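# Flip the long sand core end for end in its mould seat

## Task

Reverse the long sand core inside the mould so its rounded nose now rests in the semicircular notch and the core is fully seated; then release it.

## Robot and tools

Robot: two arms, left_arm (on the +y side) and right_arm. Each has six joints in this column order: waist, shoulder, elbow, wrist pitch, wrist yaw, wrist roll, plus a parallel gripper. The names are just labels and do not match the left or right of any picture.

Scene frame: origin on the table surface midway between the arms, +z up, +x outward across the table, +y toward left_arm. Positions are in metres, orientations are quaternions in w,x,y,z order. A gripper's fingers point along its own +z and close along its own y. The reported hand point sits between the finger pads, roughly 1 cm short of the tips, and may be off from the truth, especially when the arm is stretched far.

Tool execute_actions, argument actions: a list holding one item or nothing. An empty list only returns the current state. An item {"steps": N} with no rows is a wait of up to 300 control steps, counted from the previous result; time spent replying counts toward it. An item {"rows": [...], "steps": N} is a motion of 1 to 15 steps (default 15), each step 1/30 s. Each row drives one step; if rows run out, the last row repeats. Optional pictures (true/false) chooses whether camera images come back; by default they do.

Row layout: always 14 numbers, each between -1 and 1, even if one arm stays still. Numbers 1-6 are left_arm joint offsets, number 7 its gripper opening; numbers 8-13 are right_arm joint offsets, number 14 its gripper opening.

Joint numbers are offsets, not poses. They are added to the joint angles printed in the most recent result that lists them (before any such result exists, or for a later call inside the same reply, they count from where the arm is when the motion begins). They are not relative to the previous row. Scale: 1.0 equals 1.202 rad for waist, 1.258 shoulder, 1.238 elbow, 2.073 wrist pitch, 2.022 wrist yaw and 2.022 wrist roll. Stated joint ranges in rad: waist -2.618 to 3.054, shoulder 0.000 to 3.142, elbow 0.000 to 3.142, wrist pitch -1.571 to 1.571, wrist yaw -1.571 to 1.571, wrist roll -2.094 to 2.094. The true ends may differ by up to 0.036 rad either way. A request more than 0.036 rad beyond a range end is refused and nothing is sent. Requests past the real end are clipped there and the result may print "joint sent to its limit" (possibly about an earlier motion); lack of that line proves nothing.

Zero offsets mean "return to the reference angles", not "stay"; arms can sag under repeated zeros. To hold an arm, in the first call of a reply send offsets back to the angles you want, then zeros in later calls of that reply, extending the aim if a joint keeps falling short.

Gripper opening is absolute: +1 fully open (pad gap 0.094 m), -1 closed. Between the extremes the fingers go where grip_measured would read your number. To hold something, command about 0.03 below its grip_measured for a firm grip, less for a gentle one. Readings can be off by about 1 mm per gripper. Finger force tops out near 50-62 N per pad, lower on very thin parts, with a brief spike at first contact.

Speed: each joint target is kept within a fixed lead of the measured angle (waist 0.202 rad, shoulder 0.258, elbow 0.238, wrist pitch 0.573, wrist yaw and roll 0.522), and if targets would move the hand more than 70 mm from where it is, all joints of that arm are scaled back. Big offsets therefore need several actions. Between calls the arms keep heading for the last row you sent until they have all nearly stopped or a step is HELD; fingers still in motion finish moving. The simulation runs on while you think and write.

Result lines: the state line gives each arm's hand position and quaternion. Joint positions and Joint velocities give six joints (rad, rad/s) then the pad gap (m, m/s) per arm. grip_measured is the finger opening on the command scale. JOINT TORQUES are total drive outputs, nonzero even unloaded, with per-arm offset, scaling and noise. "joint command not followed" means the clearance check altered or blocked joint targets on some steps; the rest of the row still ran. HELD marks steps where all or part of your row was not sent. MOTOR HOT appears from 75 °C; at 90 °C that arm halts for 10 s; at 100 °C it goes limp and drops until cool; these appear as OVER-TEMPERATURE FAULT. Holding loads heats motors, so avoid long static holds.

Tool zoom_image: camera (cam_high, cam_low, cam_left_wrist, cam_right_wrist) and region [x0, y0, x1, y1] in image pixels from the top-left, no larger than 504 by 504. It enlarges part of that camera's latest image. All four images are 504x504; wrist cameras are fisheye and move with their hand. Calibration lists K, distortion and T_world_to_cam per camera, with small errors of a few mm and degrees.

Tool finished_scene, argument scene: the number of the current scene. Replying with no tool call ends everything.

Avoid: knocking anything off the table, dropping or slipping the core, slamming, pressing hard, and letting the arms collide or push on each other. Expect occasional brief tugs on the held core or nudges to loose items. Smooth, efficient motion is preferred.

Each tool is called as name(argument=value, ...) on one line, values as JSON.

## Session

execute_actions(actions=[])

Scene clock: 0.00 s of 5200.00 s.
left_arm: end_effector_position=(+0.3567, +0.3772, +0.1671) grip_measured=+1.000 end_effector_quat_wxyz=(+0.304, -0.549, +0.771, -0.108) | right_arm: end_effector_position=(+0.1112, -0.0884, +0.1740) grip_measured=+1.000 end_effector_quat_wxyz=(-0.460, +0.676, -0.423, +0.391)
Joint positions: left_arm=[-0.13   1.499  1.193 -0.637 -0.204 -1.233  0.094] | right_arm=[ 1.57   1.155  0.611 -0.546  1.259 -0.647  0.094]
Joint velocities: left_arm=[-0.012 -0.017 -0.022 -0.051 -0.022 -0.022  0.   ] | right_arm=[ 0.002  0.012 -0.002 -0.037  0.051  0.022  0.   ]
Joint torques (N m, as the arm reports them, + toward a larger angle): no reading
Motor temperatures (°C, as the motors report them): left_arm=[26 28 28 30 28 26] | right_arm=[27 27 27 34 27 25]
camera_calibration (this result's frames):
cam_left_wrist: T_world_to_cam=[[0.674377, -0.61624, 0.406772, -0.0716297], [-0.642594, -0.761162, -0.0877838, 0.57027], [0.363715, -0.20219, -0.909302, 0.205556], [0, 0, 0, 1]] pos_world=[0.339993, 0.431488, 0.26611]
cam_right_wrist: T_world_to_cam=[[0.15798, 0.128623, 0.979029, -0.185545], [-0.368334, -0.912243, 0.179285, -0.0566148], [0.916173, -0.388933, -0.0967401, -0.000461734], [0, 0, 0, 1]] pos_world=[0.00888224, -0.0279608, 0.191759]

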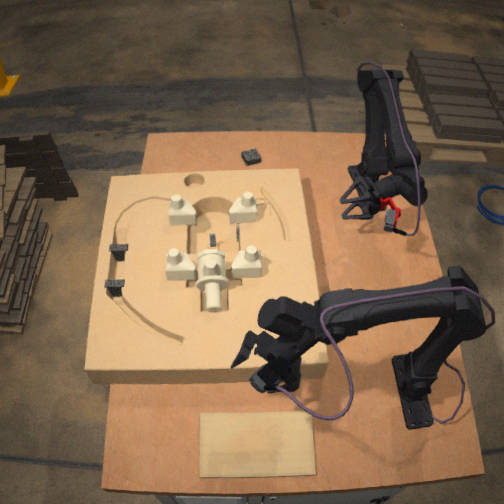

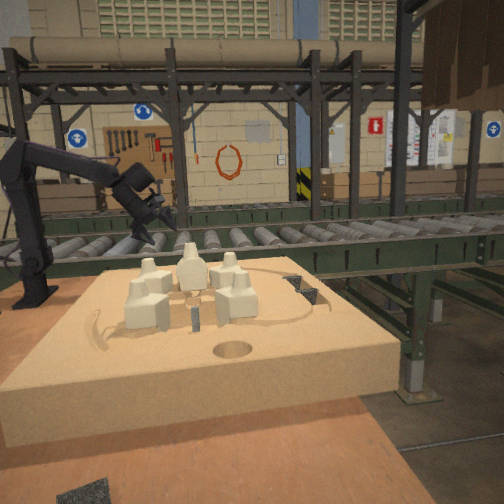

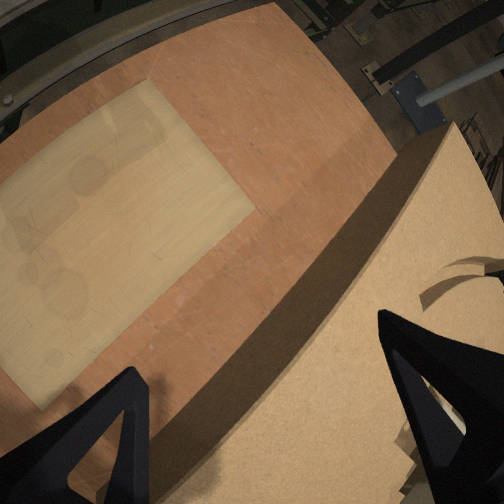

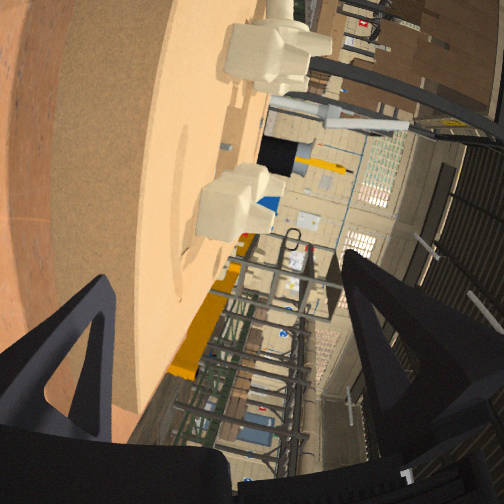

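execute_actions(actions=[{"rows":[[-0.03,0.02,0.1,-0.1,0.105,0.555,0.5,0,0,0,0,0,0,1],[-0.06,0.04,0.17,-0.1,0.105,0.555,0.5,0,0,0,0,0,0,1],[-0.09,0.06,0.24,-0.1,0.105,0.555,0.5,0,0,0,0,0,0,1],[-0.12,0.09,0.3,-0.1,0.105,0.555,0.5,0,0,0,0,0,0,1],[-0.15,0.12,0.36,-0.1,0.105,0.555,0.5,0,0,0,0,0,0,1],[-0.18,0.15,0.42,-0.1,0.105,0.555,0.5,0,0,0,0,0,0,1],[-0.21,0.18,0.48,-0.1,0.105,0.555,0.5,0,0,0,0,0,0,1],[-0.24,0.21,0.54,-0.1,0.105,0.555,0.5,0,0,0,0,0,0,1],[-0.27,0.24,0.6,-0.1,0.105,0.555,0.5,0,0,0,0,0,0,1],[-0.30,0.27,0.66,-0.1,0.105,0.555,0.5,0,0,0,0,0,0,1],[-0.33,0.30,0.72,-0.1,0.105,0.555,0.5,0,0,0,0,0,0,1],[-0.35,0.33,0.72,-0.1,0.105,0.555,0.5,0,0,0,0,0,0,1],[-0.367,0.36,0.72,-0.1,0.105,0.555,0.5,0,0,0,0,0,0,1],[-0.367,0.39,0.72,-0.1,0.105,0.555,0.5,0,0,0,0,0,0,1],[-0.367,0.44,0.72,-0.1,0.105,0.555,0.5,0,0,0,0,0,0,1]]}], pictures=false)

execute_actions(actions=[{"steps":25}])

Scene clock: 3.33 s of 5200.00 s.
left_arm: end_effector_position=(+0.4369, +0.1050, +0.2992) grip_measured=+0.502 end_effector_quat_wxyz=(+0.405, +0.127, +0.893, -0.151) | right_arm: end_effector_position=(+0.1109, -0.0881, +0.1734) grip_measured=+1.000 end_effector_quat_wxyz=(-0.458, +0.678, -0.422, +0.390)
Joint positions: left_arm=[-0.569  1.937  2.06  -0.8   -0.002 -0.217  0.071] | right_arm=[ 1.57   1.155  0.611 -0.546  1.255 -0.651  0.094]
Joint velocities: left_arm=[-0.628  0.764  0.628  0.095  0.227  0.755 -0.002] | right_arm=[-0.002  0.007  0.017 -0.007 -0.037  0.022  0.   ]
Joint torques (N m, as the arm reports them, + toward a larger angle): left_arm=[ 3.14 -4.97  5.07  1.04 -0.24 -0.02] | right_arm=[-0.03 -2.66  7.37  0.74  0.56  0.02]
Motor temperatures (°C, as the motors report them): left_arm=[26 28 29 30 28 26] | right_arm=[27 27 28 34 27 25]
Steps of this call (steps 1 to 85: nothing new was sent; steps 86 to 100: all 15 steps of this action). Readings (joint positions):
86: left_arm=[-0.131 1.504 1.208 -0.666 -0.180 -1.166] | right_arm=[1.570 1.155 0.611 -0.546 1.259 -0.647]
87: left_arm=[-0.139 1.518 1.248 -0.723 -0.146 -1.069] | right_arm=[1.570 1.155 0.611 -0.546 1.258 -0.648]
89: left_arm=[-0.184 1.566 1.367 -0.793 -0.099 -0.893] | right_arm=[1.570 1.155 0.611 -0.546 1.257 -0.649]
93: left_arm=[-0.324 1.682 1.633 -0.816 -0.047 -0.559] | right_arm=[1.570 1.155 0.611 -0.546 1.256 -0.650]
100: the state above

Scene clock: 4.17 s of 5200.00 s.
left_arm: end_effector_position=(+0.4454, +0.0947, +0.2192) grip_measured=+0.502 end_effector_quat_wxyz=(+0.330, +0.181, +0.920, -0.111) | right_arm: end_effector_position=(+0.1109, -0.0881, +0.1733) grip_measured=+1.000 end_effector_quat_wxyz=(-0.458, +0.678, -0.422, +0.390)
Joint positions: left_arm=[-0.574  2.082  2.077 -0.855  0.011 -0.119  0.071] | right_arm=[ 1.57   1.155  0.611 -0.546  1.255 -0.651  0.094]
Joint velocities: left_arm=[-0.007 -0.002  0.012  0.007 -0.022  0.022 -0.001] | right_arm=[-0.007  0.012  0.012  0.066  0.007  0.037  0.   ]
Joint torques (N m, as the arm reports them, + toward a larger angle): left_arm=[  0.21 -13.41   7.19   1.47  -0.02   0.03] | right_arm=[-0.03 -2.66  7.38  0.74  0.56  0.02]
Motor temperatures (°C, as the motors report them): left_arm=[26 29 29 31 28 26] | right_arm=[27 27 28 34 28 25]
Steps of this call (steps 1 to 25: the robot went on to your last target). Readings (joint positions):
1: left_arm=[-0.585 1.962 2.074 -0.795 0.005 -0.196] | right_arm=[1.570 1.155 0.611 -0.546 1.255 -0.651]
2: left_arm=[-0.594 1.987 2.077 -0.794 0.010 -0.179] | right_arm=[1.570 1.155 0.611 -0.546 1.255 -0.651]
4: left_arm=[-0.596 2.036 2.077 -0.809 0.013 -0.156] | right_arm=[1.570 1.155 0.611 -0.546 1.255 -0.651]
8: left_arm=[-0.579 2.096 2.077 -0.845 0.013 -0.133] | right_arm=[1.570 1.155 0.611 -0.546 1.255 -0.651]
25: the state above
camera_calibration (this result's frames):
cam_left_wrist: T_world_to_cam=[[-0.606791, -0.791327, -0.0748812, 0.366068], [-0.756738, 0.603944, -0.250199, 0.373962], [0.243214, -0.0951533, -0.965294, 0.219335], [0, 0, 0, 1]] pos_world=[0.451772, 0.0846983, 0.332699]
cam_right_wrist: T_world_to_cam=[[0.160094, 0.133095, 0.978088, -0.184597], [-0.365144, -0.912596, 0.183951, -0.0575353], [0.917082, -0.386593, -0.0975026, 0.0000836407], [0, 0, 0, 1]] pos_world=[0.00846763, -0.0279051, 0.191144]

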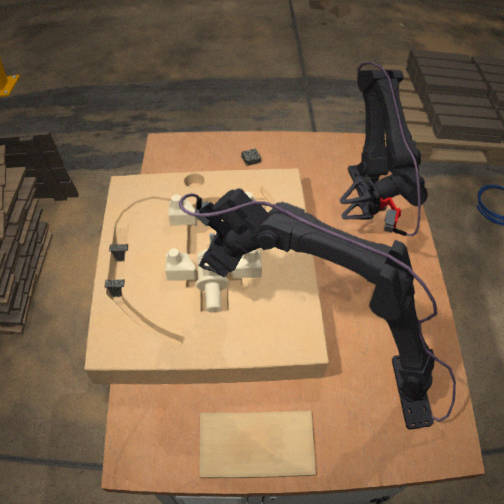

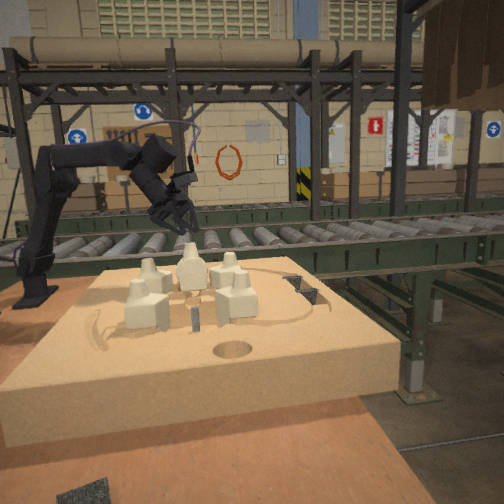

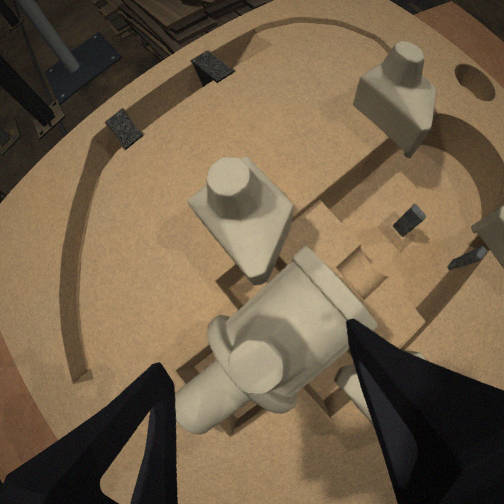

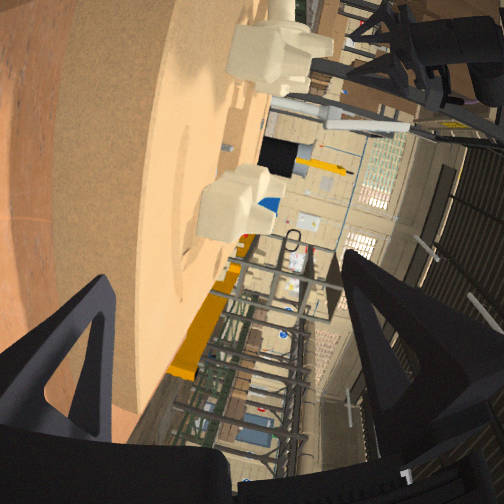

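execute_actions(actions=[{"rows":[[0.012,0,-0.005,0,0,0,0.5,0,0,0,0,0,0,1],[0.012,0.005,-0.01,0,0,0,0.5,0,0,0,0,0,0,1],[0.012,0.01,-0.015,0,0,0,0.5,0,0,0,0,0,0,1],[0.012,0.015,-0.02,0,0,0,0.5,0,0,0,0,0,0,1],[0.012,0.02,-0.02,0,0,0,0.5,0,0,0,0,0,0,1],[0.012,0.025,-0.02,0,0,0,0.5,0,0,0,0,0,0,1],[0.012,0.03,-0.02,0,0,0,0.5,0,0,0,0,0,0,1],[0.012,0.035,-0.02,0,0,0,0.4,0,0,0,0,0,0,1],[0.012,0.04,-0.02,0,0,0,0.3,0,0,0,0,0,0,1],[0.012,0.045,-0.02,0,0,0,0.3,0,0,0,0,0,0,1]]}])

Scene clock: 6.20 s of 5200.00 s.
left_arm: end_effector_position=(+0.4488, +0.0981, +0.1720) grip_measured=+0.302 end_effector_quat_wxyz=(+0.287, +0.180, +0.936, -0.096) | right_arm: end_effector_position=(+0.1106, -0.0878, +0.1727) grip_measured=+1.000 end_effector_quat_wxyz=(-0.457, +0.680, -0.421, +0.389)
Joint positions: left_arm=[-0.565  2.152  2.054 -0.859  0.011 -0.118  0.061] | right_arm=[ 1.57   1.155  0.611 -0.546  1.251 -0.655  0.094]
Joint velocities: left_arm=[-0.002  0.09  -0.037  0.007 -0.007  0.081  0.001] | right_arm=[ 0.002 -0.002 -0.002  0.037 -0.022 -0.007  0.   ]
Joint torques (N m, as the arm reports them, + toward a larger angle): left_arm=[  0.51 -13.26   6.41   1.37   0.    -0.02] | right_arm=[-0.02 -2.65  7.37  0.74  0.53  0.03]
Motor temperatures (°C, as the motors report them): left_arm=[26 29 29 31 28 26] | right_arm=[27 27 28 34 28 25]
Steps of this call (steps 1 to 15: the robot went on to your last target; steps 16 to 46: nothing new was sent; steps 47 to 61: all 15 steps of this action). Readings (joint positions):
47: left_arm=[-0.573 2.082 2.077 -0.855 0.011 -0.118] | right_arm=[1.570 1.155 0.611 -0.546 1.254 -0.651]
48: left_arm=[-0.572 2.082 2.077 -0.855 0.011 -0.118] | right_arm=[1.570 1.155 0.611 -0.546 1.254 -0.652]
50: left_arm=[-0.570 2.084 2.075 -0.855 0.011 -0.118] | right_arm=[1.570 1.155 0.611 -0.546 1.252 -0.653]
54: left_arm=[-0.565 2.102 2.067 -0.855 0.011 -0.118] | right_arm=[1.570 1.155 0.611 -0.546 1.251 -0.654]
61: the state above
camera_calibration (this result's frames):
cam_left_wrist: T_world_to_cam=[[-0.606086, -0.793098, -0.0604559, 0.364727], [-0.778821, 0.607174, -0.157411, 0.356306], [0.161549, -0.04832, -0.985681, 0.208861], [0, 0, 0, 1]] pos_world=[0.464813, 0.0830174, 0.284007]
cam_right_wrist: T_world_to_cam=[[0.161883, 0.137486, 0.977186, -0.183688], [-0.362154, -0.912873, 0.188433, -0.0584146], [0.917953, -0.384396, -0.0979877, 0.000545093], [0, 0, 0, 1]] pos_world=[0.00808045, -0.0278612, 0.190558]

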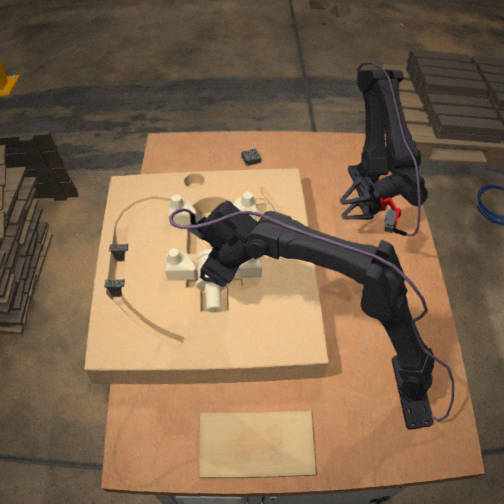

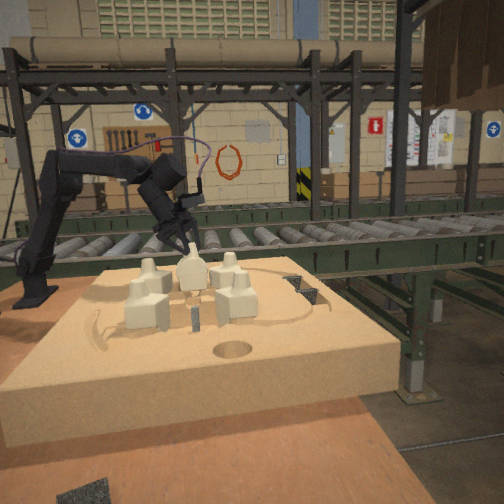

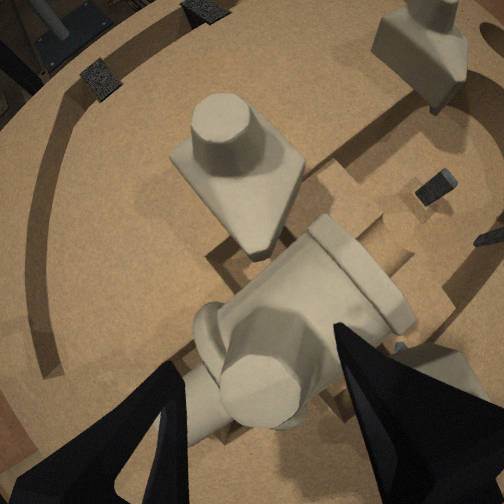

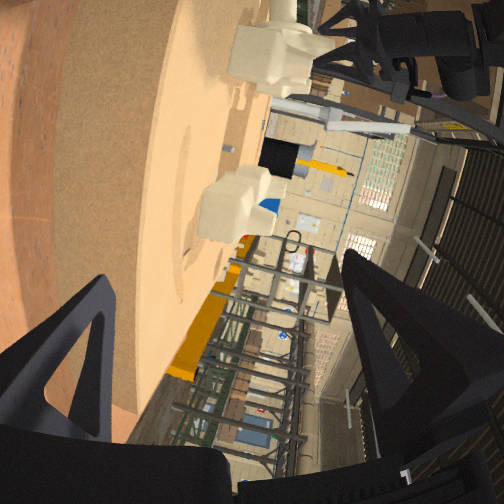

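Close and lift with sag compensation.

execute_actions(actions=[{"rows":[[-0.005,-0.005,0,0.005,0,0,0.1,0,0,0,0,0,0,1],[-0.005,-0.005,0,0.005,0,0,0,0,0,0,0,0,0,1],[-0.005,-0.005,0,0.005,0,0,-0.1,0,0,0,0,0,0,1],[-0.005,-0.005,0,0.005,0,0,-0.2,0,0,0,0,0,0,1],[-0.005,-0.005,0,0.005,0,0,-0.35,0,0,0,0,0,0,1]],"steps":12}], pictures=false)

execute_actions(actions=[{"rows":[[0,-0.03,0.02,0.04,0,0,-0.35,0,0,0,0,0,0,1],[0,-0.04,0.035,0.05,0,0,-0.35,0,0,0,0,0,0,1],[0,-0.045,0.05,0.05,0,0,-0.35,0,0,0,0,0,0,1],[0,-0.045,0.065,0.042,0,0,-0.35,0,0,0,0,0,0,1],[0,-0.045,0.08,0.034,0,0,-0.35,0,0,0,0,0,0,1],[0,-0.045,0.095,0.026,0,0,-0.35,0,0,0,0,0,0,1],[0.005,-0.045,0.11,0.018,0,0,-0.35,0,0,0,0,0,0,1],[0.01,-0.045,0.125,0.01,0,0,-0.35,0,0,0,0,0,0,1],[0.015,-0.045,0.14,0.002,0,0,-0.35,0,0,0,0,0,0,1],[0.02,-0.045,0.155,-0.006,0,0,-0.35,0,0,0,0,0,0,1],[0.025,-0.045,0.17,-0.014,0,0,-0.35,0,0,0,0,0,0,1],[0.03,-0.045,0.185,-0.022,0,0,-0.35,0,0,0,0,0,0,1],[0.035,-0.045,0.2,-0.03,0,0,-0.35,0,0,0,0,0,0,1]]}], pictures=false)

execute_actions(actions=[{"steps":20}])

Scene clock: 9.37 s of 5200.00 s.
left_arm: end_effector_position=(+0.4462, +0.0942, +0.1699) grip_measured=-0.257 end_effector_quat_wxyz=(+0.283, +0.184, +0.936, -0.100) | right_arm: end_effector_position=(+0.1104, -0.0875, +0.1722) grip_measured=+1.000 end_effector_quat_wxyz=(-0.456, +0.682, -0.420, +0.389)
Joint positions: left_arm=[-0.571  2.155  2.053 -0.861  0.019 -0.119  0.035] | right_arm=[ 1.57   1.155  0.611 -0.546  1.247 -0.658  0.094]
Joint velocities: left_arm=[-0.017  0.007 -0.007  0.037 -0.007 -0.037 -0.   ] | right_arm=[ 0.002  0.022 -0.007 -0.037  0.066 -0.022  0.   ]
Joint torques (N m, as the arm reports them, + toward a larger angle): left_arm=[ -0.1  -12.54   6.58   1.37  -0.08  -0.02] | right_arm=[-0.02 -2.68  7.38  0.75  0.53  0.03]
Motor temperatures (°C, as the motors report them): left_arm=[26 30 29 31 28 26] | right_arm=[27 27 28 34 28 25]
Steps of this call (steps 1 to 15: the robot went on to your last target; steps 16 to 83: nothing new was sent; steps 84 to 95: all 12 steps of this action). Readings (joint positions):
84: left_arm=[-0.565 2.155 2.053 -0.862 0.011 -0.118] | right_arm=[1.570 1.155 0.611 -0.546 1.250 -0.655]
85: left_arm=[-0.565 2.155 2.053 -0.862 0.011 -0.118] | right_arm=[1.570 1.155 0.611 -0.546 1.250 -0.656]
87: left_arm=[-0.567 2.155 2.053 -0.861 0.020 -0.118] | right_arm=[1.570 1.155 0.611 -0.546 1.249 -0.657]
91: left_arm=[-0.571 2.155 2.053 -0.861 0.019 -0.119] | right_arm=[1.570 1.155 0.611 -0.546 1.248 -0.658]
95: the state above

Scene clock: 9.87 s of 5200.00 s.
left_arm: end_effector_position=(+0.4522, +0.1049, +0.2153) grip_measured=-0.257 end_effector_quat_wxyz=(+0.302, +0.173, +0.932, -0.103) | right_arm: end_effector_position=(+0.1101, -0.0873, +0.1716) grip_measured=+1.000 end_effector_quat_wxyz=(-0.455, +0.684, -0.418, +0.388)
Joint positions: left_arm=[-0.549  2.161  2.224 -0.986  0.019 -0.119  0.035] | right_arm=[ 1.57   1.155  0.611 -0.546  1.243 -0.662  0.094]
Joint velocities: left_arm=[ 0.183 -0.002  0.422 -0.154  0.037  0.037 -0.001] | right_arm=[ 0.002  0.002 -0.002 -0.007 -0.051 -0.007  0.   ]
Joint torques (N m, as the arm reports them, + toward a larger angle): left_arm=[  0.76 -16.32  10.63   2.08   0.    -0.04] | right_arm=[-0.03 -2.66  7.38  0.75  0.55  0.03]
Motor temperatures (°C, as the motors report them): left_arm=[26 31 29 32 28 26] | right_arm=[27 27 28 34 28 25]
Steps of this call (steps 1 to 15: all 15 steps of this action). Readings (joint positions):
1: left_arm=[-0.571 2.155 2.053 -0.858 0.019 -0.119] | right_arm=[1.570 1.155 0.611 -0.546 1.247 -0.659]
2: left_arm=[-0.571 2.154 2.053 -0.857 0.019 -0.119] | right_arm=[1.570 1.155 0.611 -0.546 1.246 -0.659]
4: left_arm=[-0.571 2.154 2.060 -0.859 0.019 -0.119] | right_arm=[1.570 1.155 0.611 -0.546 1.245 -0.660]
8: left_arm=[-0.571 2.160 2.106 -0.899 0.018 -0.119] | right_arm=[1.570 1.155 0.611 -0.546 1.244 -0.661]
15: the state above

Scene clock: 10.53 s of 5200.00 s.
left_arm: end_effector_position=(+0.4544, +0.1186, +0.2199) grip_measured=-0.257 end_effector_quat_wxyz=(+0.299, +0.162, +0.936, -0.095) | right_arm: end_effector_position=(+0.1101, -0.0873, +0.1716) grip_measured=+1.000 end_effector_quat_wxyz=(-0.455, +0.684, -0.418, +0.388)
Joint positions: left_arm=[-0.527  2.161  2.25  -1.023  0.013 -0.119  0.035] | right_arm=[ 1.57   1.155  0.611 -0.546  1.243 -0.662  0.094]
Joint velocities: left_arm=[-0.017  0.002  0.002 -0.007  0.051  0.051  0.   ] | right_arm=[-0.017 -0.007 -0.012 -0.007  0.037  0.007  0.   ]
Joint torques (N m, as the arm reports them, + toward a larger angle): left_arm=[ -0.14 -16.24  10.64   2.12   0.09  -0.03] | right_arm=[-0.02 -2.65  7.4   0.75  0.55  0.02]
Motor temperatures (°C, as the motors report them): left_arm=[26 31 29 32 28 26] | right_arm=[27 27 28 34 28 25]
Steps of this call (steps 1 to 20: the robot went on to your last target). Readings (joint positions):
1: left_arm=[-0.543 2.161 2.236 -0.990 0.019 -0.119] | right_arm=[1.570 1.155 0.611 -0.546 1.243 -0.662]
2: left_arm=[-0.538 2.161 2.244 -0.992 0.019 -0.119] | right_arm=[1.570 1.155 0.611 -0.546 1.243 -0.662]
4: left_arm=[-0.530 2.161 2.250 -0.993 0.015 -0.119] | right_arm=[1.570 1.155 0.611 -0.546 1.243 -0.662]
8: left_arm=[-0.527 2.161 2.250 -1.007 0.011 -0.119] | right_arm=[1.570 1.155 0.611 -0.546 1.243 -0.662]
20: the state above
camera_calibration (this result's frames):
cam_left_wrist: T_world_to_cam=[[-0.574552, -0.816153, -0.0615177, 0.375912], [-0.797898, 0.575272, -0.180058, 0.373189], [0.182344, -0.0543675, -0.981731, 0.246489], [0, 0, 0, 1]] pos_world=[0.468802, 0.105517, 0.332307]
cam_right_wrist: T_world_to_cam=[[0.165522, 0.145903, 0.975354, -0.18191], [-0.356189, -0.913394, 0.197081, -0.0600992], [0.919637, -0.380032, -0.0992177, 0.00151864], [0, 0, 0, 1]] pos_world=[0.00730675, -0.027776, 0.189421]

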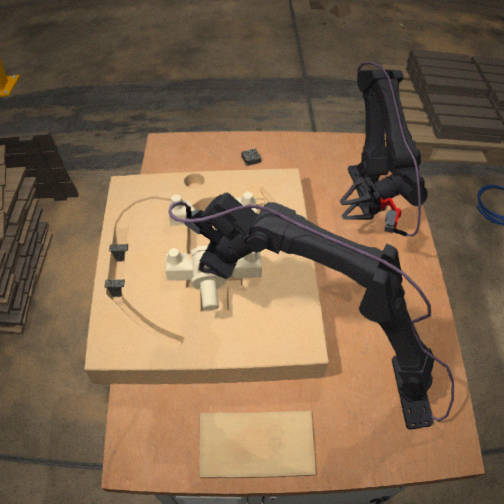

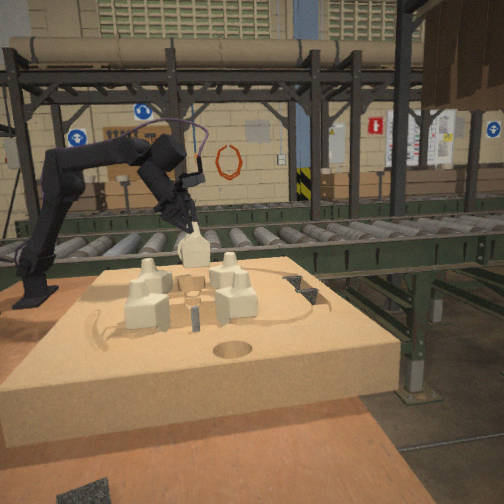

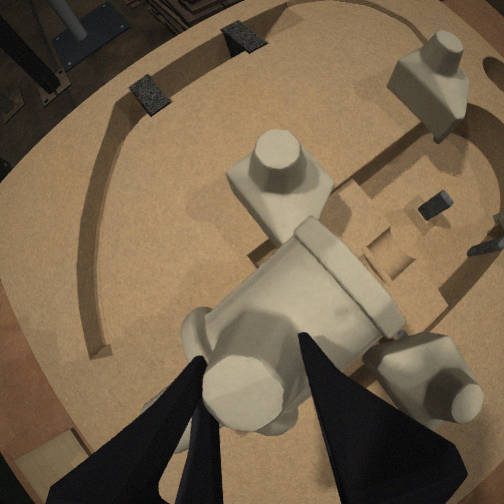

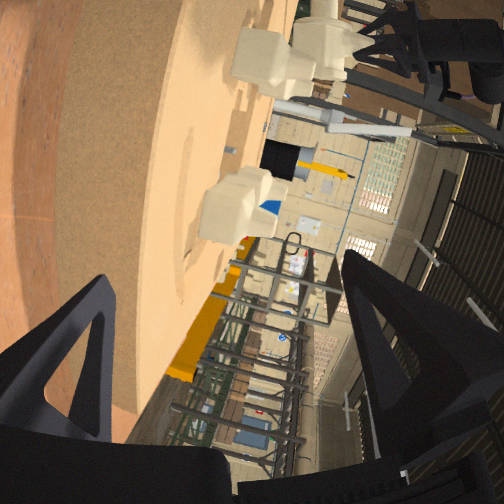

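execute_actions(actions=[{"rows":[[0.02,-0.07,0.01,0.045,0,0,-0.33,0,0,0,0,0,0,1],[0.04,-0.09,-0.01,0.045,0,0,-0.33,0,0,0,0,0,0,1],[0.06,-0.11,-0.03,0.045,0,0,-0.33,0,0,0,0,0,0,1],[0.08,-0.13,-0.05,0.045,0,0,-0.33,0,0,0,0,0,0,1],[0.10,-0.15,-0.07,0.05,0,0,-0.33,0,0,0,0,0,0,1],[0.12,-0.17,-0.09,0.05,0,0,-0.33,0,0,0,0,0,0,1],[0.14,-0.19,-0.11,0.05,0,0,-0.33,0,0,0,0,0,0,1],[0.165,-0.21,-0.13,0.055,0,0,-0.33,0,0,0,0,0,0,1],[0.19,-0.23,-0.155,0.06,0,0.02,-0.33,0,0,0,0,0,0,1],[0.215,-0.25,-0.18,0.065,0,0.04,-0.33,0,0,0,0,0,0,1],[0.24,-0.27,-0.205,0.07,0,0.06,-0.33,0,0,0,0,0,0,1],[0.265,-0.29,-0.23,0.075,0,0.06,-0.33,0,0,0,0,0,0,1],[0.29,-0.3,-0.255,0.08,0,0.06,-0.33,0,0,0,0,0,0,1],[0.305,-0.31,-0.28,0.085,0,0.06,-0.33,0,0,0,0,0,0,1],[0.32,-0.31,-0.29,0.085,0,0.06,-0.33,0,0,0,0,0,0,1]]}], pictures=false)

execute_actions(actions=[{"steps":10}], pictures=false)

execute_actions(actions=[{"rows":[[0.02,-0.07,0.01,0.055,0,0,-0.33,0,0,0,0,0,0,1],[0.04,-0.09,-0.01,0.055,0,0,-0.33,0,0,0,0,0,0,1],[0.06,-0.11,-0.03,0.055,0,0,-0.33,0,0,0,0,0,0,1],[0.08,-0.13,-0.05,0.055,0,0,-0.33,0,0,0,0,0,0,1],[0.10,-0.15,-0.07,0.06,0,0,-0.33,0,0,0,0,0,0,1],[0.12,-0.17,-0.09,0.06,0,0,-0.33,0,0,0,0,0,0,1],[0.14,-0.19,-0.11,0.06,0,0,-0.33,0,0,0,0,0,0,1],[0.165,-0.21,-0.13,0.065,0,0,-0.33,0,0,0,0,0,0,1],[0.19,-0.23,-0.155,0.07,0,0,-0.33,0,0,0,0,0,0,1],[0.215,-0.25,-0.18,0.075,0,0,-0.33,0,0,0,0,0,0,1],[0.24,-0.27,-0.205,0.08,0,0,-0.33,0,0,0,0,0,0,1],[0.265,-0.29,-0.23,0.085,0,0,-0.33,0,0,0,0,0,0,1],[0.29,-0.3,-0.255,0.09,0,0,-0.33,0,0,0,0,0,0,1],[0.305,-0.31,-0.28,0.095,0,0,-0.33,0,0,0,0,0,0,1],[0.32,-0.31,-0.29,0.095,0,0,-0.33,0,0,0,0,0,0,1]]}], pictures=false)

execute_actions(actions=[{"steps":15}], pictures=false)

Scene clock: 14.57 s of 5200.00 s.
left_arm: end_effector_position=(+0.4421, +0.2847, +0.2201) grip_measured=-0.257 end_effector_quat_wxyz=(+0.280, +0.051, +0.958, -0.042) | right_arm: end_effector_position=(+0.1098, -0.0870, +0.1710) grip_measured=+1.000 end_effector_quat_wxyz=(-0.453, +0.686, -0.417, +0.388)
Joint positions: left_arm=[-0.226  1.923  1.933 -1.009  0.024 -0.056  0.035] | right_arm=[ 1.57   1.155  0.611 -0.546  1.239 -0.666  0.094]
Joint velocities: left_arm=[ 0.935 -0.706 -0.891  0.183 -0.066  0.344 -0.001] | right_arm=[-0.007 -0.017 -0.007 -0.007  0.007 -0.022  0.   ]
Joint torques (N m, as the arm reports them, + toward a larger angle): left_arm=[  0.32 -15.32   8.6    2.04  -0.02   0.  ] | right_arm=[-0.02 -2.68  7.38  0.75  0.56  0.01]
Motor temperatures (°C, as the motors report them): left_arm=[26 33 30 34 28 26] | right_arm=[27 27 28 34 28 25]
Steps of this call (steps 1 to 15: the robot went on to your last target; steps 16 to 90: nothing new was sent; then 0.53 s passed at rest; steps 91 to 105: all 15 steps of this action). Readings (joint positions):
91: left_arm=[-0.526 2.161 2.250 -1.023 0.013 -0.119] | right_arm=[1.570 1.155 0.611 -0.546 1.243 -0.663]
92: left_arm=[-0.522 2.157 2.243 -1.020 0.016 -0.119] | right_arm=[1.570 1.155 0.611 -0.546 1.242 -0.663]
94: left_arm=[-0.506 2.133 2.207 -1.017 0.026 -0.119] | right_arm=[1.570 1.155 0.611 -0.546 1.241 -0.664]
98: left_arm=[-0.431 2.070 2.123 -1.026 0.031 -0.119] | right_arm=[1.570 1.155 0.611 -0.546 1.240 -0.665]
105: the state above

Scene clock: 14.90 s of 5200.00 s.
left_arm: end_effector_position=(+0.4363, +0.3408, +0.2457) grip_measured=-0.258 end_effector_quat_wxyz=(+0.317, +0.021, +0.948, -0.003) | right_arm: end_effector_position=(+0.1098, -0.0870, +0.1710) grip_measured=+1.000 end_effector_quat_wxyz=(-0.453, +0.686, -0.417, +0.388)
Joint positions: left_arm=[-0.126  1.827  1.87  -0.969 -0.015 -0.008  0.035] | right_arm=[ 1.57   1.155  0.611 -0.546  1.239 -0.666  0.094]
Joint velocities: left_arm=[-0.183 -0.007  0.002  0.183  0.139 -0.022  0.   ] | right_arm=[ 0.007  0.012 -0.017  0.051 -0.007  0.007  0.   ]
Joint torques (N m, as the arm reports them, + toward a larger angle): left_arm=[ -0.5  -13.08   8.16   2.11   0.03   0.02] | right_arm=[-0.03 -2.66  7.39  0.75  0.55  0.02]
Motor temperatures (°C, as the motors report them): left_arm=[26 33 30 34 28 26] | right_arm=[27 27 28 34 28 25]
Steps of this call (steps 1 to 10: the robot went on to your last target). Readings (joint positions):
1: left_arm=[-0.194 1.901 1.908 -1.005 0.021 -0.048] | right_arm=[1.570 1.155 0.611 -0.546 1.239 -0.666]
2: left_arm=[-0.165 1.882 1.888 -1.002 0.014 -0.039] | right_arm=[1.570 1.155 0.611 -0.546 1.239 -0.666]
4: left_arm=[-0.124 1.854 1.871 -1.001 -0.008 -0.025] | right_arm=[1.570 1.155 0.611 -0.546 1.239 -0.666]
8: left_arm=[-0.115 1.829 1.870 -0.983 -0.023 -0.011] | right_arm=[1.570 1.155 0.611 -0.546 1.239 -0.666]
10: the state above

Scene clock: 15.40 s of 5200.00 s.
left_arm: end_effector_position=(+0.3423, +0.4876, +0.2595) grip_measured=-0.258 end_effector_quat_wxyz=(+0.335, -0.147, +0.929, +0.059) | right_arm: end_effector_position=(+0.1096, -0.0868, +0.1705) grip_measured=+1.000 end_effector_quat_wxyz=(-0.452, +0.688, -0.416, +0.387)
Joint positions: left_arm=[ 0.23   1.5    1.535 -0.912 -0.02  -0.008  0.035] | right_arm=[ 1.57   1.155  0.611 -0.546  1.236 -0.669  0.094]
Joint velocities: left_arm=[ 0.755 -0.589 -0.632  0.007 -0.227 -0.022 -0.002] | right_arm=[-0.002  0.007 -0.002  0.051  0.037  0.007  0.   ]
Joint torques (N m, as the arm reports them, + toward a larger angle): left_arm=[-1.47 -7.91  7.7   2.39  0.39 -0.04] | right_arm=[-0.03 -2.66  7.4   0.75  0.55  0.03]
Motor temperatures (°C, as the motors report them): left_arm=[26 33 30 34 28 26] | right_arm=[27 27 28 34 28 25]
Steps of this call (steps 1 to 15: all 15 steps of this action). Readings (joint positions):
1: left_arm=[-0.128 1.825 1.869 -0.965 -0.009 -0.008] | right_arm=[1.570 1.155 0.611 -0.546 1.239 -0.666]
2: left_arm=[-0.127 1.821 1.861 -0.959 -0.000 -0.008] | right_arm=[1.570 1.155 0.611 -0.546 1.238 -0.667]
4: left_arm=[-0.106 1.792 1.824 -0.948 0.013 -0.008] | right_arm=[1.570 1.155 0.611 -0.546 1.237 -0.668]
8: left_arm=[-0.004 1.700 1.731 -0.949 0.014 -0.008] | right_arm=[1.570 1.155 0.611 -0.546 1.236 -0.669]
15: the state above

Scene clock: 15.90 s of 5200.00 s.
left_arm: end_effector_position=(+0.3307, +0.4980, +0.2506) grip_measured=-0.258 end_effector_quat_wxyz=(+0.327, -0.163, +0.929, +0.063) | right_arm: end_effector_position=(+0.1096, -0.0867, +0.1704) grip_measured=+1.000 end_effector_quat_wxyz=(-0.452, +0.688, -0.416, +0.387)
Joint positions: left_arm=[ 0.264  1.475  1.485 -0.901 -0.019 -0.008  0.035] | right_arm=[ 1.57   1.155  0.611 -0.546  1.235 -0.67   0.094]
Joint velocities: left_arm=[ 0.002  0.007 -0.007  0.066 -0.066 -0.022 -0.   ] | right_arm=[-0.007 -0.007 -0.022 -0.066 -0.022  0.022  0.   ]
Joint torques (N m, as the arm reports them, + toward a larger angle): left_arm=[-0.52 -8.65  8.61  2.38  0.04 -0.01] | right_arm=[-0.03 -2.67  7.4   0.74  0.55  0.02]
Motor temperatures (°C, as the motors report them): left_arm=[26 33 30 34 28 26] | right_arm=[27 27 28 34 28 25]
Steps of this call (steps 1 to 15: the robot went on to your last target). Readings (joint positions):
1: left_arm=[0.252 1.484 1.518 -0.911 -0.028 -0.008] | right_arm=[1.570 1.155 0.611 -0.546 1.235 -0.669]
2: left_arm=[0.267 1.477 1.507 -0.911 -0.037 -0.008] | right_arm=[1.570 1.155 0.611 -0.546 1.235 -0.669]
4: left_arm=[0.274 1.475 1.496 -0.911 -0.047 -0.008] | right_arm=[1.570 1.155 0.611 -0.546 1.235 -0.669]
8: left_arm=[0.267 1.475 1.485 -0.909 -0.030 -0.008] | right_arm=[1.570 1.155 0.611 -0.546 1.235 -0.670]
15: the state above

execute_actions(actions=[{"rows":[[-0.028,-0.02,0,0.07,0,0,-0.33,0,0,0,0,0,0,1],[-0.028,-0.01,-0.02,0.085,0,0,-0.33,0,0,0,0,0,0,1],[-0.028,0,-0.045,0.1,0,0,-0.33,0,0,0,0,0,0,1],[-0.028,0.01,-0.07,0.115,0,0,-0.33,0,0,0,0,0,0,1],[-0.028,0.015,-0.095,0.13,0,0,-0.33,0,0,0,0,0,0,1],[-0.028,0.015,-0.12,0.15,0,0,-0.33,0,0,0,0,0,0,1],[-0.028,0.015,-0.145,0.17,0,0,-0.33,0,0,0,0,0,0,1],[-0.028,0.015,-0.17,0.19,0,0,-0.33,0,0,0,0,0,0,1],[-0.028,0.015,-0.195,0.21,0,0,-0.33,0,0,0,0,0,0,1],[-0.028,0.015,-0.22,0.225,0,0,-0.33,0,0,0,0,0,0,1],[-0.028,0.015,-0.24,0.24,0,0,-0.33,0,0,0,0,0,0,1],[-0.028,0.015,-0.26,0.25,0,0,-0.33,0,0,0,0,0,0,1],[-0.028,0.015,-0.28,0.25,0,0,-0.33,0,0,0,0,0,0,1],[-0.028,0.015,-0.295,0.25,0,0,-0.33,0,0,0,0,0,0,1],[-0.028,0.015,-0.305,0.25,0,0,-0.33,0,0,0,0,0,0,1]]}], pictures=false)

execute_actions(actions=[{"steps":12}], pictures=false)

execute_actions(actions=[{"rows":[[0,-0.02,0.015,0.065,0,0,-0.33,0,0,0,0,0,0,1],[0,-0.02,0.005,0.07,0,0,-0.33,0,0,0,0,0,0,1],[0,-0.02,-0.005,0.075,0,0,-0.33,0,0,0,0,0,0,1],[0,-0.02,-0.015,0.08,0,0,-0.33,0,0,0,0,0,0,1],[0,-0.02,-0.025,0.085,0,0,-0.33,0,0,0,0,0,0,1],[0,-0.02,-0.035,0.085,0,0,-0.33,0,0,0,0,0,0,1],[0,-0.015,-0.045,0.08,0,0,-0.33,0,0,0,0,0,0,1],[0,-0.01,-0.05,0.07,0,0,-0.33,0,0,0,0,0,0,1],[0,-0.005,-0.055,0.06,0,0,-0.33,0,0,0,0,0,0,1],[0,0,-0.06,0.045,0,0,-0.33,0,0,0,0,0,0,1]]}])

Scene clock: 19.77 s of 5200.00 s.
left_arm: end_effector_position=(+0.3339, +0.4860, +0.1256) grip_measured=-0.323 end_effector_quat_wxyz=(+0.279, -0.151, +0.947, +0.050) | right_arm: end_effector_position=(+0.1093, -0.0865, +0.1698) grip_measured=+1.000 end_effector_quat_wxyz=(-0.451, +0.690, -0.415, +0.386)
Joint positions: left_arm=[ 0.234  1.54   1.106 -0.562 -0.017 -0.008  0.032] | right_arm=[ 1.57   1.155  0.611 -0.546  1.231 -0.673  0.094]
Joint velocities: left_arm=[-0.017  0.002 -0.613  0.3    0.051  0.066  0.   ] | right_arm=[-0.007 -0.017  0.002 -0.037 -0.051  0.11   0.   ]
Joint torques (N m, as the arm reports them, + toward a larger angle): left_arm=[-0.27 -9.85  9.78  2.31 -0.05 -0.02] | right_arm=[-0.03 -2.66  7.38  0.75  0.55  0.01]
Motor temperatures (°C, as the motors report them): left_arm=[26 33 30 36 28 26] | right_arm=[27 27 28 34 28 25]
Steps of this call (steps 1 to 45: the robot went on to your last target; steps 46 to 90: nothing new was sent; then 0.37 s passed at rest; steps 91 to 105: all 15 steps of this action). Readings (joint positions):
91: left_arm=[0.262 1.483 1.475 -0.884 -0.017 -0.008] | right_arm=[1.570 1.155 0.611 -0.546 1.235 -0.670]
92: left_arm=[0.257 1.483 1.469 -0.877 -0.021 -0.008] | right_arm=[1.570 1.155 0.611 -0.546 1.234 -0.671]
94: left_arm=[0.245 1.483 1.438 -0.839 -0.022 -0.008] | right_arm=[1.570 1.155 0.611 -0.546 1.233 -0.672]
98: left_arm=[0.234 1.502 1.320 -0.727 -0.016 -0.008] | right_arm=[1.570 1.155 0.611 -0.546 1.232 -0.673]
105: the state above

Scene clock: 20.17 s of 5200.00 s.
left_arm: end_effector_position=(+0.3391, +0.4877, +0.1219) grip_measured=-0.323 end_effector_quat_wxyz=(+0.296, -0.150, +0.942, +0.052) | right_arm: end_effector_position=(+0.1093, -0.0865, +0.1698) grip_measured=+1.000 end_effector_quat_wxyz=(-0.451, +0.690, -0.414, +0.386)
Joint positions: left_arm=[ 0.234  1.541  1.073 -0.494 -0.017 -0.008  0.032] | right_arm=[ 1.57   1.155  0.611 -0.546  1.231 -0.674  0.094]
Joint velocities: left_arm=[-0.007 -0.002 -0.002  0.095 -0.037  0.11  -0.001] | right_arm=[ 0.007  0.002 -0.017  0.022  0.007 -0.051  0.   ]
Joint torques (N m, as the arm reports them, + toward a larger angle): left_arm=[-0.35 -9.85  9.51  2.04 -0.03 -0.03] | right_arm=[-0.02 -2.66  7.38  0.75  0.55  0.02]
Motor temperatures (°C, as the motors report them): left_arm=[26 33 30 36 28 26] | right_arm=[27 27 28 34 28 25]
Steps of this call (steps 1 to 12: the robot went on to your last target). Readings (joint positions):
1: left_arm=[0.234 1.540 1.090 -0.556 -0.017 -0.008] | right_arm=[1.570 1.155 0.611 -0.546 1.231 -0.673]
2: left_arm=[0.234 1.541 1.079 -0.554 -0.017 -0.008] | right_arm=[1.570 1.155 0.611 -0.546 1.231 -0.673]
4: left_arm=[0.234 1.541 1.073 -0.553 -0.017 -0.008] | right_arm=[1.570 1.155 0.611 -0.546 1.231 -0.673]
8: left_arm=[0.234 1.541 1.073 -0.519 -0.017 -0.008] | right_arm=[1.570 1.155 0.611 -0.546 1.231 -0.674]
12: the state above

Scene clock: 20.67 s of 5200.00 s.
left_arm: end_effector_position=(+0.3387, +0.4882, +0.1083) grip_measured=-0.323 end_effector_quat_wxyz=(+0.304, -0.150, +0.939, +0.055) | right_arm: end_effector_position=(+0.1090, -0.0862, +0.1693) grip_measured=+1.000 end_effector_quat_wxyz=(-0.449, +0.692, -0.413, +0.386)
Joint positions: left_arm=[ 0.234  1.542  1.007 -0.407 -0.021 -0.007  0.032] | right_arm=[ 1.57   1.155  0.611 -0.546  1.228 -0.677  0.094]
Joint velocities: left_arm=[ 0.002  0.022 -0.017 -0.007 -0.007 -0.037 -0.001] | right_arm=[-0.017  0.002 -0.007 -0.037 -0.066 -0.066  0.   ]
Joint torques (N m, as the arm reports them, + toward a larger angle): left_arm=[-0.05 -6.48  5.57  1.35  0.02 -0.03] | right_arm=[-0.04 -2.66  7.39  0.75  0.55  0.01]
Motor temperatures (°C, as the motors report them): left_arm=[26 33 30 36 28 26] | right_arm=[27 27 28 34 28 25]
Steps of this call (steps 1 to 15: all 15 steps of this action). Readings (joint positions):
1: left_arm=[0.234 1.541 1.073 -0.489 -0.017 -0.008] | right_arm=[1.570 1.155 0.611 -0.546 1.231 -0.674]
2: left_arm=[0.234 1.541 1.071 -0.484 -0.017 -0.008] | right_arm=[1.570 1.155 0.611 -0.546 1.230 -0.675]
4: left_arm=[0.234 1.541 1.060 -0.465 -0.017 -0.008] | right_arm=[1.570 1.155 0.611 -0.546 1.230 -0.676]
8: left_arm=[0.234 1.541 1.015 -0.424 -0.019 -0.007] | right_arm=[1.570 1.155 0.611 -0.546 1.228 -0.677]
15: the state above
camera_calibration (this result's frames):
cam_left_wrist: T_world_to_cam=[[0.0732248, -0.985838, -0.150873, 0.47726], [-0.987113, -0.0500581, -0.151996, 0.414469], [0.142291, 0.160058, -0.976798, 0.0864731], [0, 0, 0, 1]] pos_world=[0.361876, 0.477408, 0.21947]
cam_right_wrist: T_world_to_cam=[[0.172584, 0.163506, 0.971329, -0.178177], [-0.343629, -0.914177, 0.214941, -0.0635243], [0.923111, -0.370872, -0.101587, 0.00351157], [0, 0, 0, 1]] pos_world=[0.00568006, -0.0276371, 0.187079]

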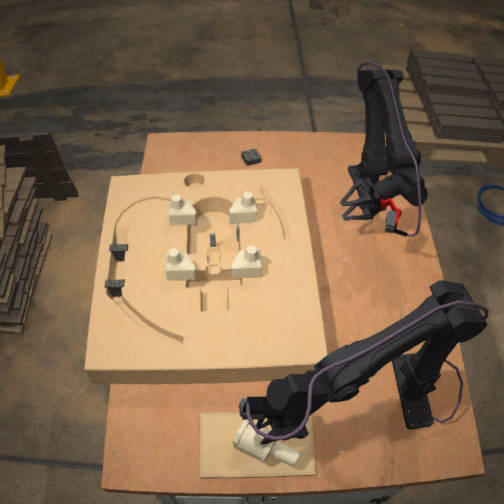

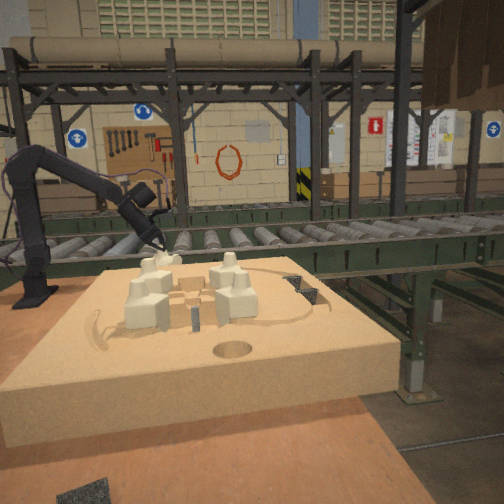

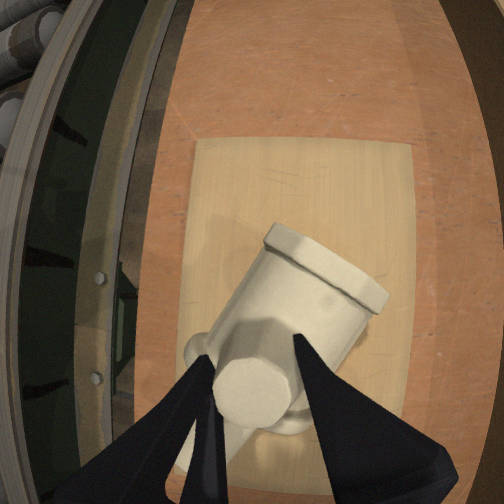

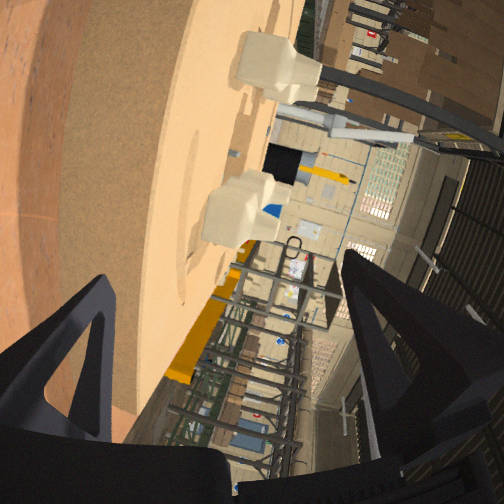

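execute_actions(actions=[{"rows":[[0,0,0,0,0,0,-0.2,0,0,0,0,0,0,1],[0,0,0,0,0,0,0.5,0,0,0,0,0,0,1],[0,0,0,0,0,0,0.5,0,0,0,0,0,0,1],[0,0,0,0,0,0,0.5,0,0,0,0,0,0,1],[0,0,0.05,-0.02,0,0,0.5,0,0,0,0,0,0,1],[0,0,0.1,-0.05,0,0,0.5,0,0,0,0,0,0,1],[0,0,0.15,-0.09,0,0,0.5,0,0,0,0,0,0,1],[0,0,0.2,-0.13,0,0,0.5,0,0,0,0,0,0,1],[0,0.02,0.26,-0.17,0,0,0.5,0,0,0,0,0,0,1],[0,0.04,0.32,-0.21,0,0,0.5,0,0,0,0,0,0,1],[0,0.07,0.38,-0.25,0,0,0.5,0,0,0,0,0,0,1],[0,0.1,0.45,-0.3,0,-0.2,0.5,0,0,0,0,0,0,1],[0,0.14,0.52,-0.36,0,-0.4,0.5,0,0,0,0,0,0,1],[0,0.18,0.6,-0.42,0,-0.6,0.5,0,0,0,0,0,0,1],[0,0.3,0.81,-0.522,0.01,-0.99,0.5,0,0,0,0,0,0,1]]}], pictures=false)

execute_actions(actions=[{"steps":30}], pictures=false)

execute_actions(actions=[{"rows":[[0,0.02,0,0,0,0,0.5,0,0,0,0,0,0,1],[0,0.03,0,0,0,0,0.5,0,0,0,0,0,0,1],[0,0.045,0,0,0,0,0.5,0,0,0,0,0,0,1],[0,0.06,0,0,0,0,0.5,0,0,0,0,0,0,1],[0,0.075,0,0,0,0,0.5,0,0,0,0,0,0,1],[0,0.09,0,0,0,0,0.5,0,0,0,0,0,0,1],[0,0.1,0,0,0,0,0.5,0,0,0,0,0,0,1]]}])

Scene clock: 23.90 s of 5200.00 s.
left_arm: end_effector_position=(+0.3686, +0.4971, +0.2101) grip_measured=+0.498 end_effector_quat_wxyz=(+0.261, -0.311, +0.914, +0.003) | right_arm: end_effector_position=(+0.1088, -0.0860, +0.1688) grip_measured=+1.000 end_effector_quat_wxyz=(-0.448, +0.693, -0.412, +0.385)
Joint positions: left_arm=[ 0.234  1.713  1.652 -0.981 -0.018 -0.347  0.07 ] | right_arm=[ 1.57   1.155  0.611 -0.546  1.224 -0.681  0.094]
Joint velocities: left_arm=[-0.012  1.492  2.943 -3.114  0.081 -2.864 -0.001] | right_arm=[ 0.007  0.007 -0.007 -0.007 -0.051 -0.037  0.   ]
Joint torques (N m, as the arm reports them, + toward a larger angle): left_arm=[ 0.04  0.59  3.47  1.13  0.03 -0.03] | right_arm=[-0.03 -2.66  7.4   0.75  0.56  0.02]
Motor temperatures (°C, as the motors report them): left_arm=[26 32 30 35 28 26] | right_arm=[27 27 28 34 28 25]
Steps of this call (steps 1 to 15: the robot went on to your last target; steps 16 to 82: nothing new was sent; steps 83 to 97: all 15 steps of this action). Readings (joint positions):
83: left_arm=[0.234 1.542 1.007 -0.407 -0.021 -0.007] | right_arm=[1.570 1.155 0.611 -0.546 1.227 -0.678]
84: left_arm=[0.234 1.542 1.007 -0.407 -0.021 -0.007] | right_arm=[1.570 1.155 0.611 -0.546 1.227 -0.679]
86: left_arm=[0.234 1.542 1.007 -0.407 -0.021 -0.007] | right_arm=[1.570 1.155 0.611 -0.546 1.226 -0.679]
90: left_arm=[0.234 1.558 1.106 -0.528 -0.021 -0.007] | right_arm=[1.570 1.155 0.611 -0.546 1.225 -0.680]
97: the state above

Scene clock: 24.90 s of 5200.00 s.
left_arm: end_effector_position=(+0.3325, +0.4818, +0.1879) grip_measured=+0.498 end_effector_quat_wxyz=(-0.044, +0.910, -0.409, +0.052) | right_arm: end_effector_position=(+0.1088, -0.0860, +0.1688) grip_measured=+1.000 end_effector_quat_wxyz=(-0.448, +0.693, -0.412, +0.385)
Joint positions: left_arm=[ 0.234  1.942  1.98  -1.473  0.003 -1.994  0.07 ] | right_arm=[ 1.57   1.155  0.611 -0.546  1.224 -0.681  0.094]
Joint velocities: left_arm=[ 0.002 -0.002  0.007  0.007 -0.066 -0.051  0.001] | right_arm=[-0.017 -0.007 -0.002 -0.022 -0.037 -0.022  0.   ]
Joint torques (N m, as the arm reports them, + toward a larger angle): left_arm=[  0.04 -10.86   8.09   0.52  -0.03  -0.09] | right_arm=[-0.03 -2.68  7.4   0.75  0.54  0.02]
Motor temperatures (°C, as the motors report them): left_arm=[26 32 30 35 28 26] | right_arm=[27 27 28 34 28 25]
Steps of this call (steps 1 to 30: the robot went on to your last target). Readings (joint positions):
1: left_arm=[0.234 1.766 1.746 -1.073 -0.016 -0.444] | right_arm=[1.570 1.155 0.611 -0.546 1.224 -0.681]
2: left_arm=[0.234 1.822 1.830 -1.151 -0.013 -0.541] | right_arm=[1.570 1.155 0.611 -0.546 1.224 -0.681]
4: left_arm=[0.234 1.905 1.938 -1.253 -0.009 -0.736] | right_arm=[1.570 1.155 0.611 -0.546 1.224 -0.681]
8: left_arm=[0.234 1.942 1.968 -1.381 -0.003 -1.125] | right_arm=[1.570 1.155 0.611 -0.546 1.224 -0.681]
30: the state above

Scene clock: 25.40 s of 5200.00 s.
left_arm: end_effector_position=(+0.3393, +0.4830, +0.1309) grip_measured=+0.498 end_effector_quat_wxyz=(+0.007, +0.912, -0.409, -0.002) | right_arm: end_effector_position=(+0.1085, -0.0857, +0.1682) grip_measured=+1.000 end_effector_quat_wxyz=(-0.447, +0.695, -0.411, +0.385)
Joint positions: left_arm=[ 0.234  2.094  1.98  -1.47   0.008 -1.995  0.07 ] | right_arm=[ 1.57   1.155  0.611 -0.546  1.22  -0.685  0.094]
Joint velocities: left_arm=[ 0.002 -0.066 -0.002  0.007 -0.007 -0.022  0.   ] | right_arm=[ 0.002 -0.002 -0.002  0.007  0.051 -0.066  0.   ]
Joint torques (N m, as the arm reports them, + toward a larger angle): left_arm=[  0.02 -12.11   5.47   0.38  -0.07  -0.01] | right_arm=[-0.05 -2.67  7.39  0.75  0.53  0.02]
Motor temperatures (°C, as the motors report them): left_arm=[26 32 30 35 28 26] | right_arm=[27 27 28 34 28 25]
Steps of this call (steps 1 to 15: all 15 steps of this action). Readings (joint positions):
1: left_arm=[0.234 1.943 1.980 -1.473 0.004 -1.995] | right_arm=[1.570 1.155 0.611 -0.546 1.223 -0.682]
2: left_arm=[0.234 1.946 1.980 -1.473 0.004 -1.995] | right_arm=[1.570 1.155 0.611 -0.546 1.223 -0.682]
4: left_arm=[0.234 1.962 1.980 -1.473 0.005 -1.995] | right_arm=[1.570 1.155 0.611 -0.546 1.222 -0.683]
8: left_arm=[0.234 2.036 1.980 -1.472 0.006 -1.995] | right_arm=[1.570 1.155 0.611 -0.546 1.221 -0.684]
15: the state above
camera_calibration (this result's frames):
cam_left_wrist: T_world_to_cam=[[0.901761, 0.431928, 0.0162734, -0.512243], [0.381386, -0.81283, 0.440287, 0.244854], [0.2034, -0.390827, -0.89771, 0.344295], [0, 0, 0, 1]] pos_world=[0.298508, 0.554836, 0.209607]
cam_right_wrist: T_world_to_cam=[[0.175538, 0.172168, 0.969301, -0.176357], [-0.337579, -0.914368, 0.223545, -0.0651483], [0.924785, -0.366456, -0.102387, 0.0043963], [0, 0, 0, 1]] pos_world=[0.00489909, -0.0275955, 0.185957]

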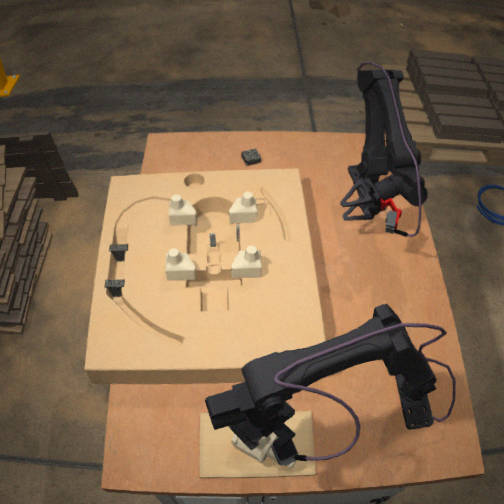

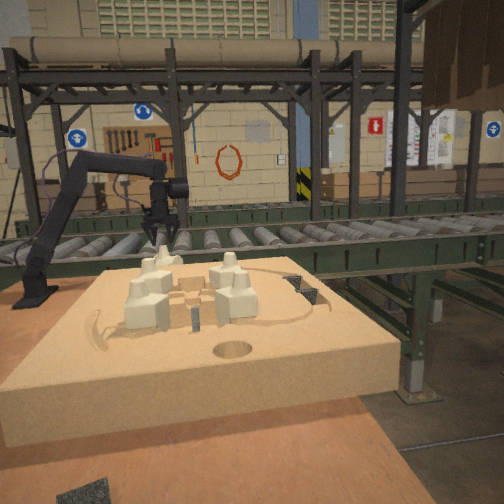

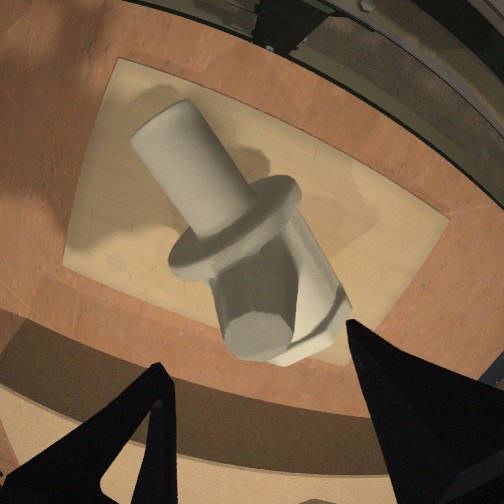

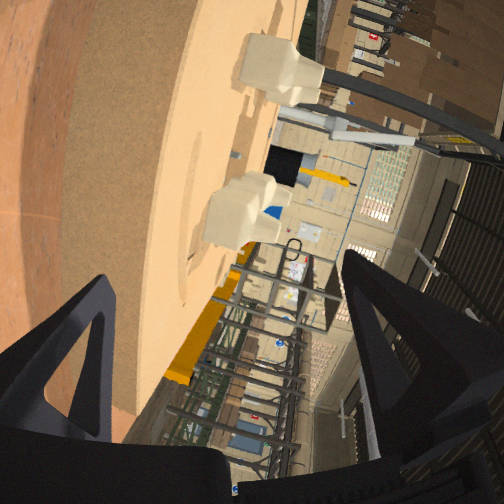

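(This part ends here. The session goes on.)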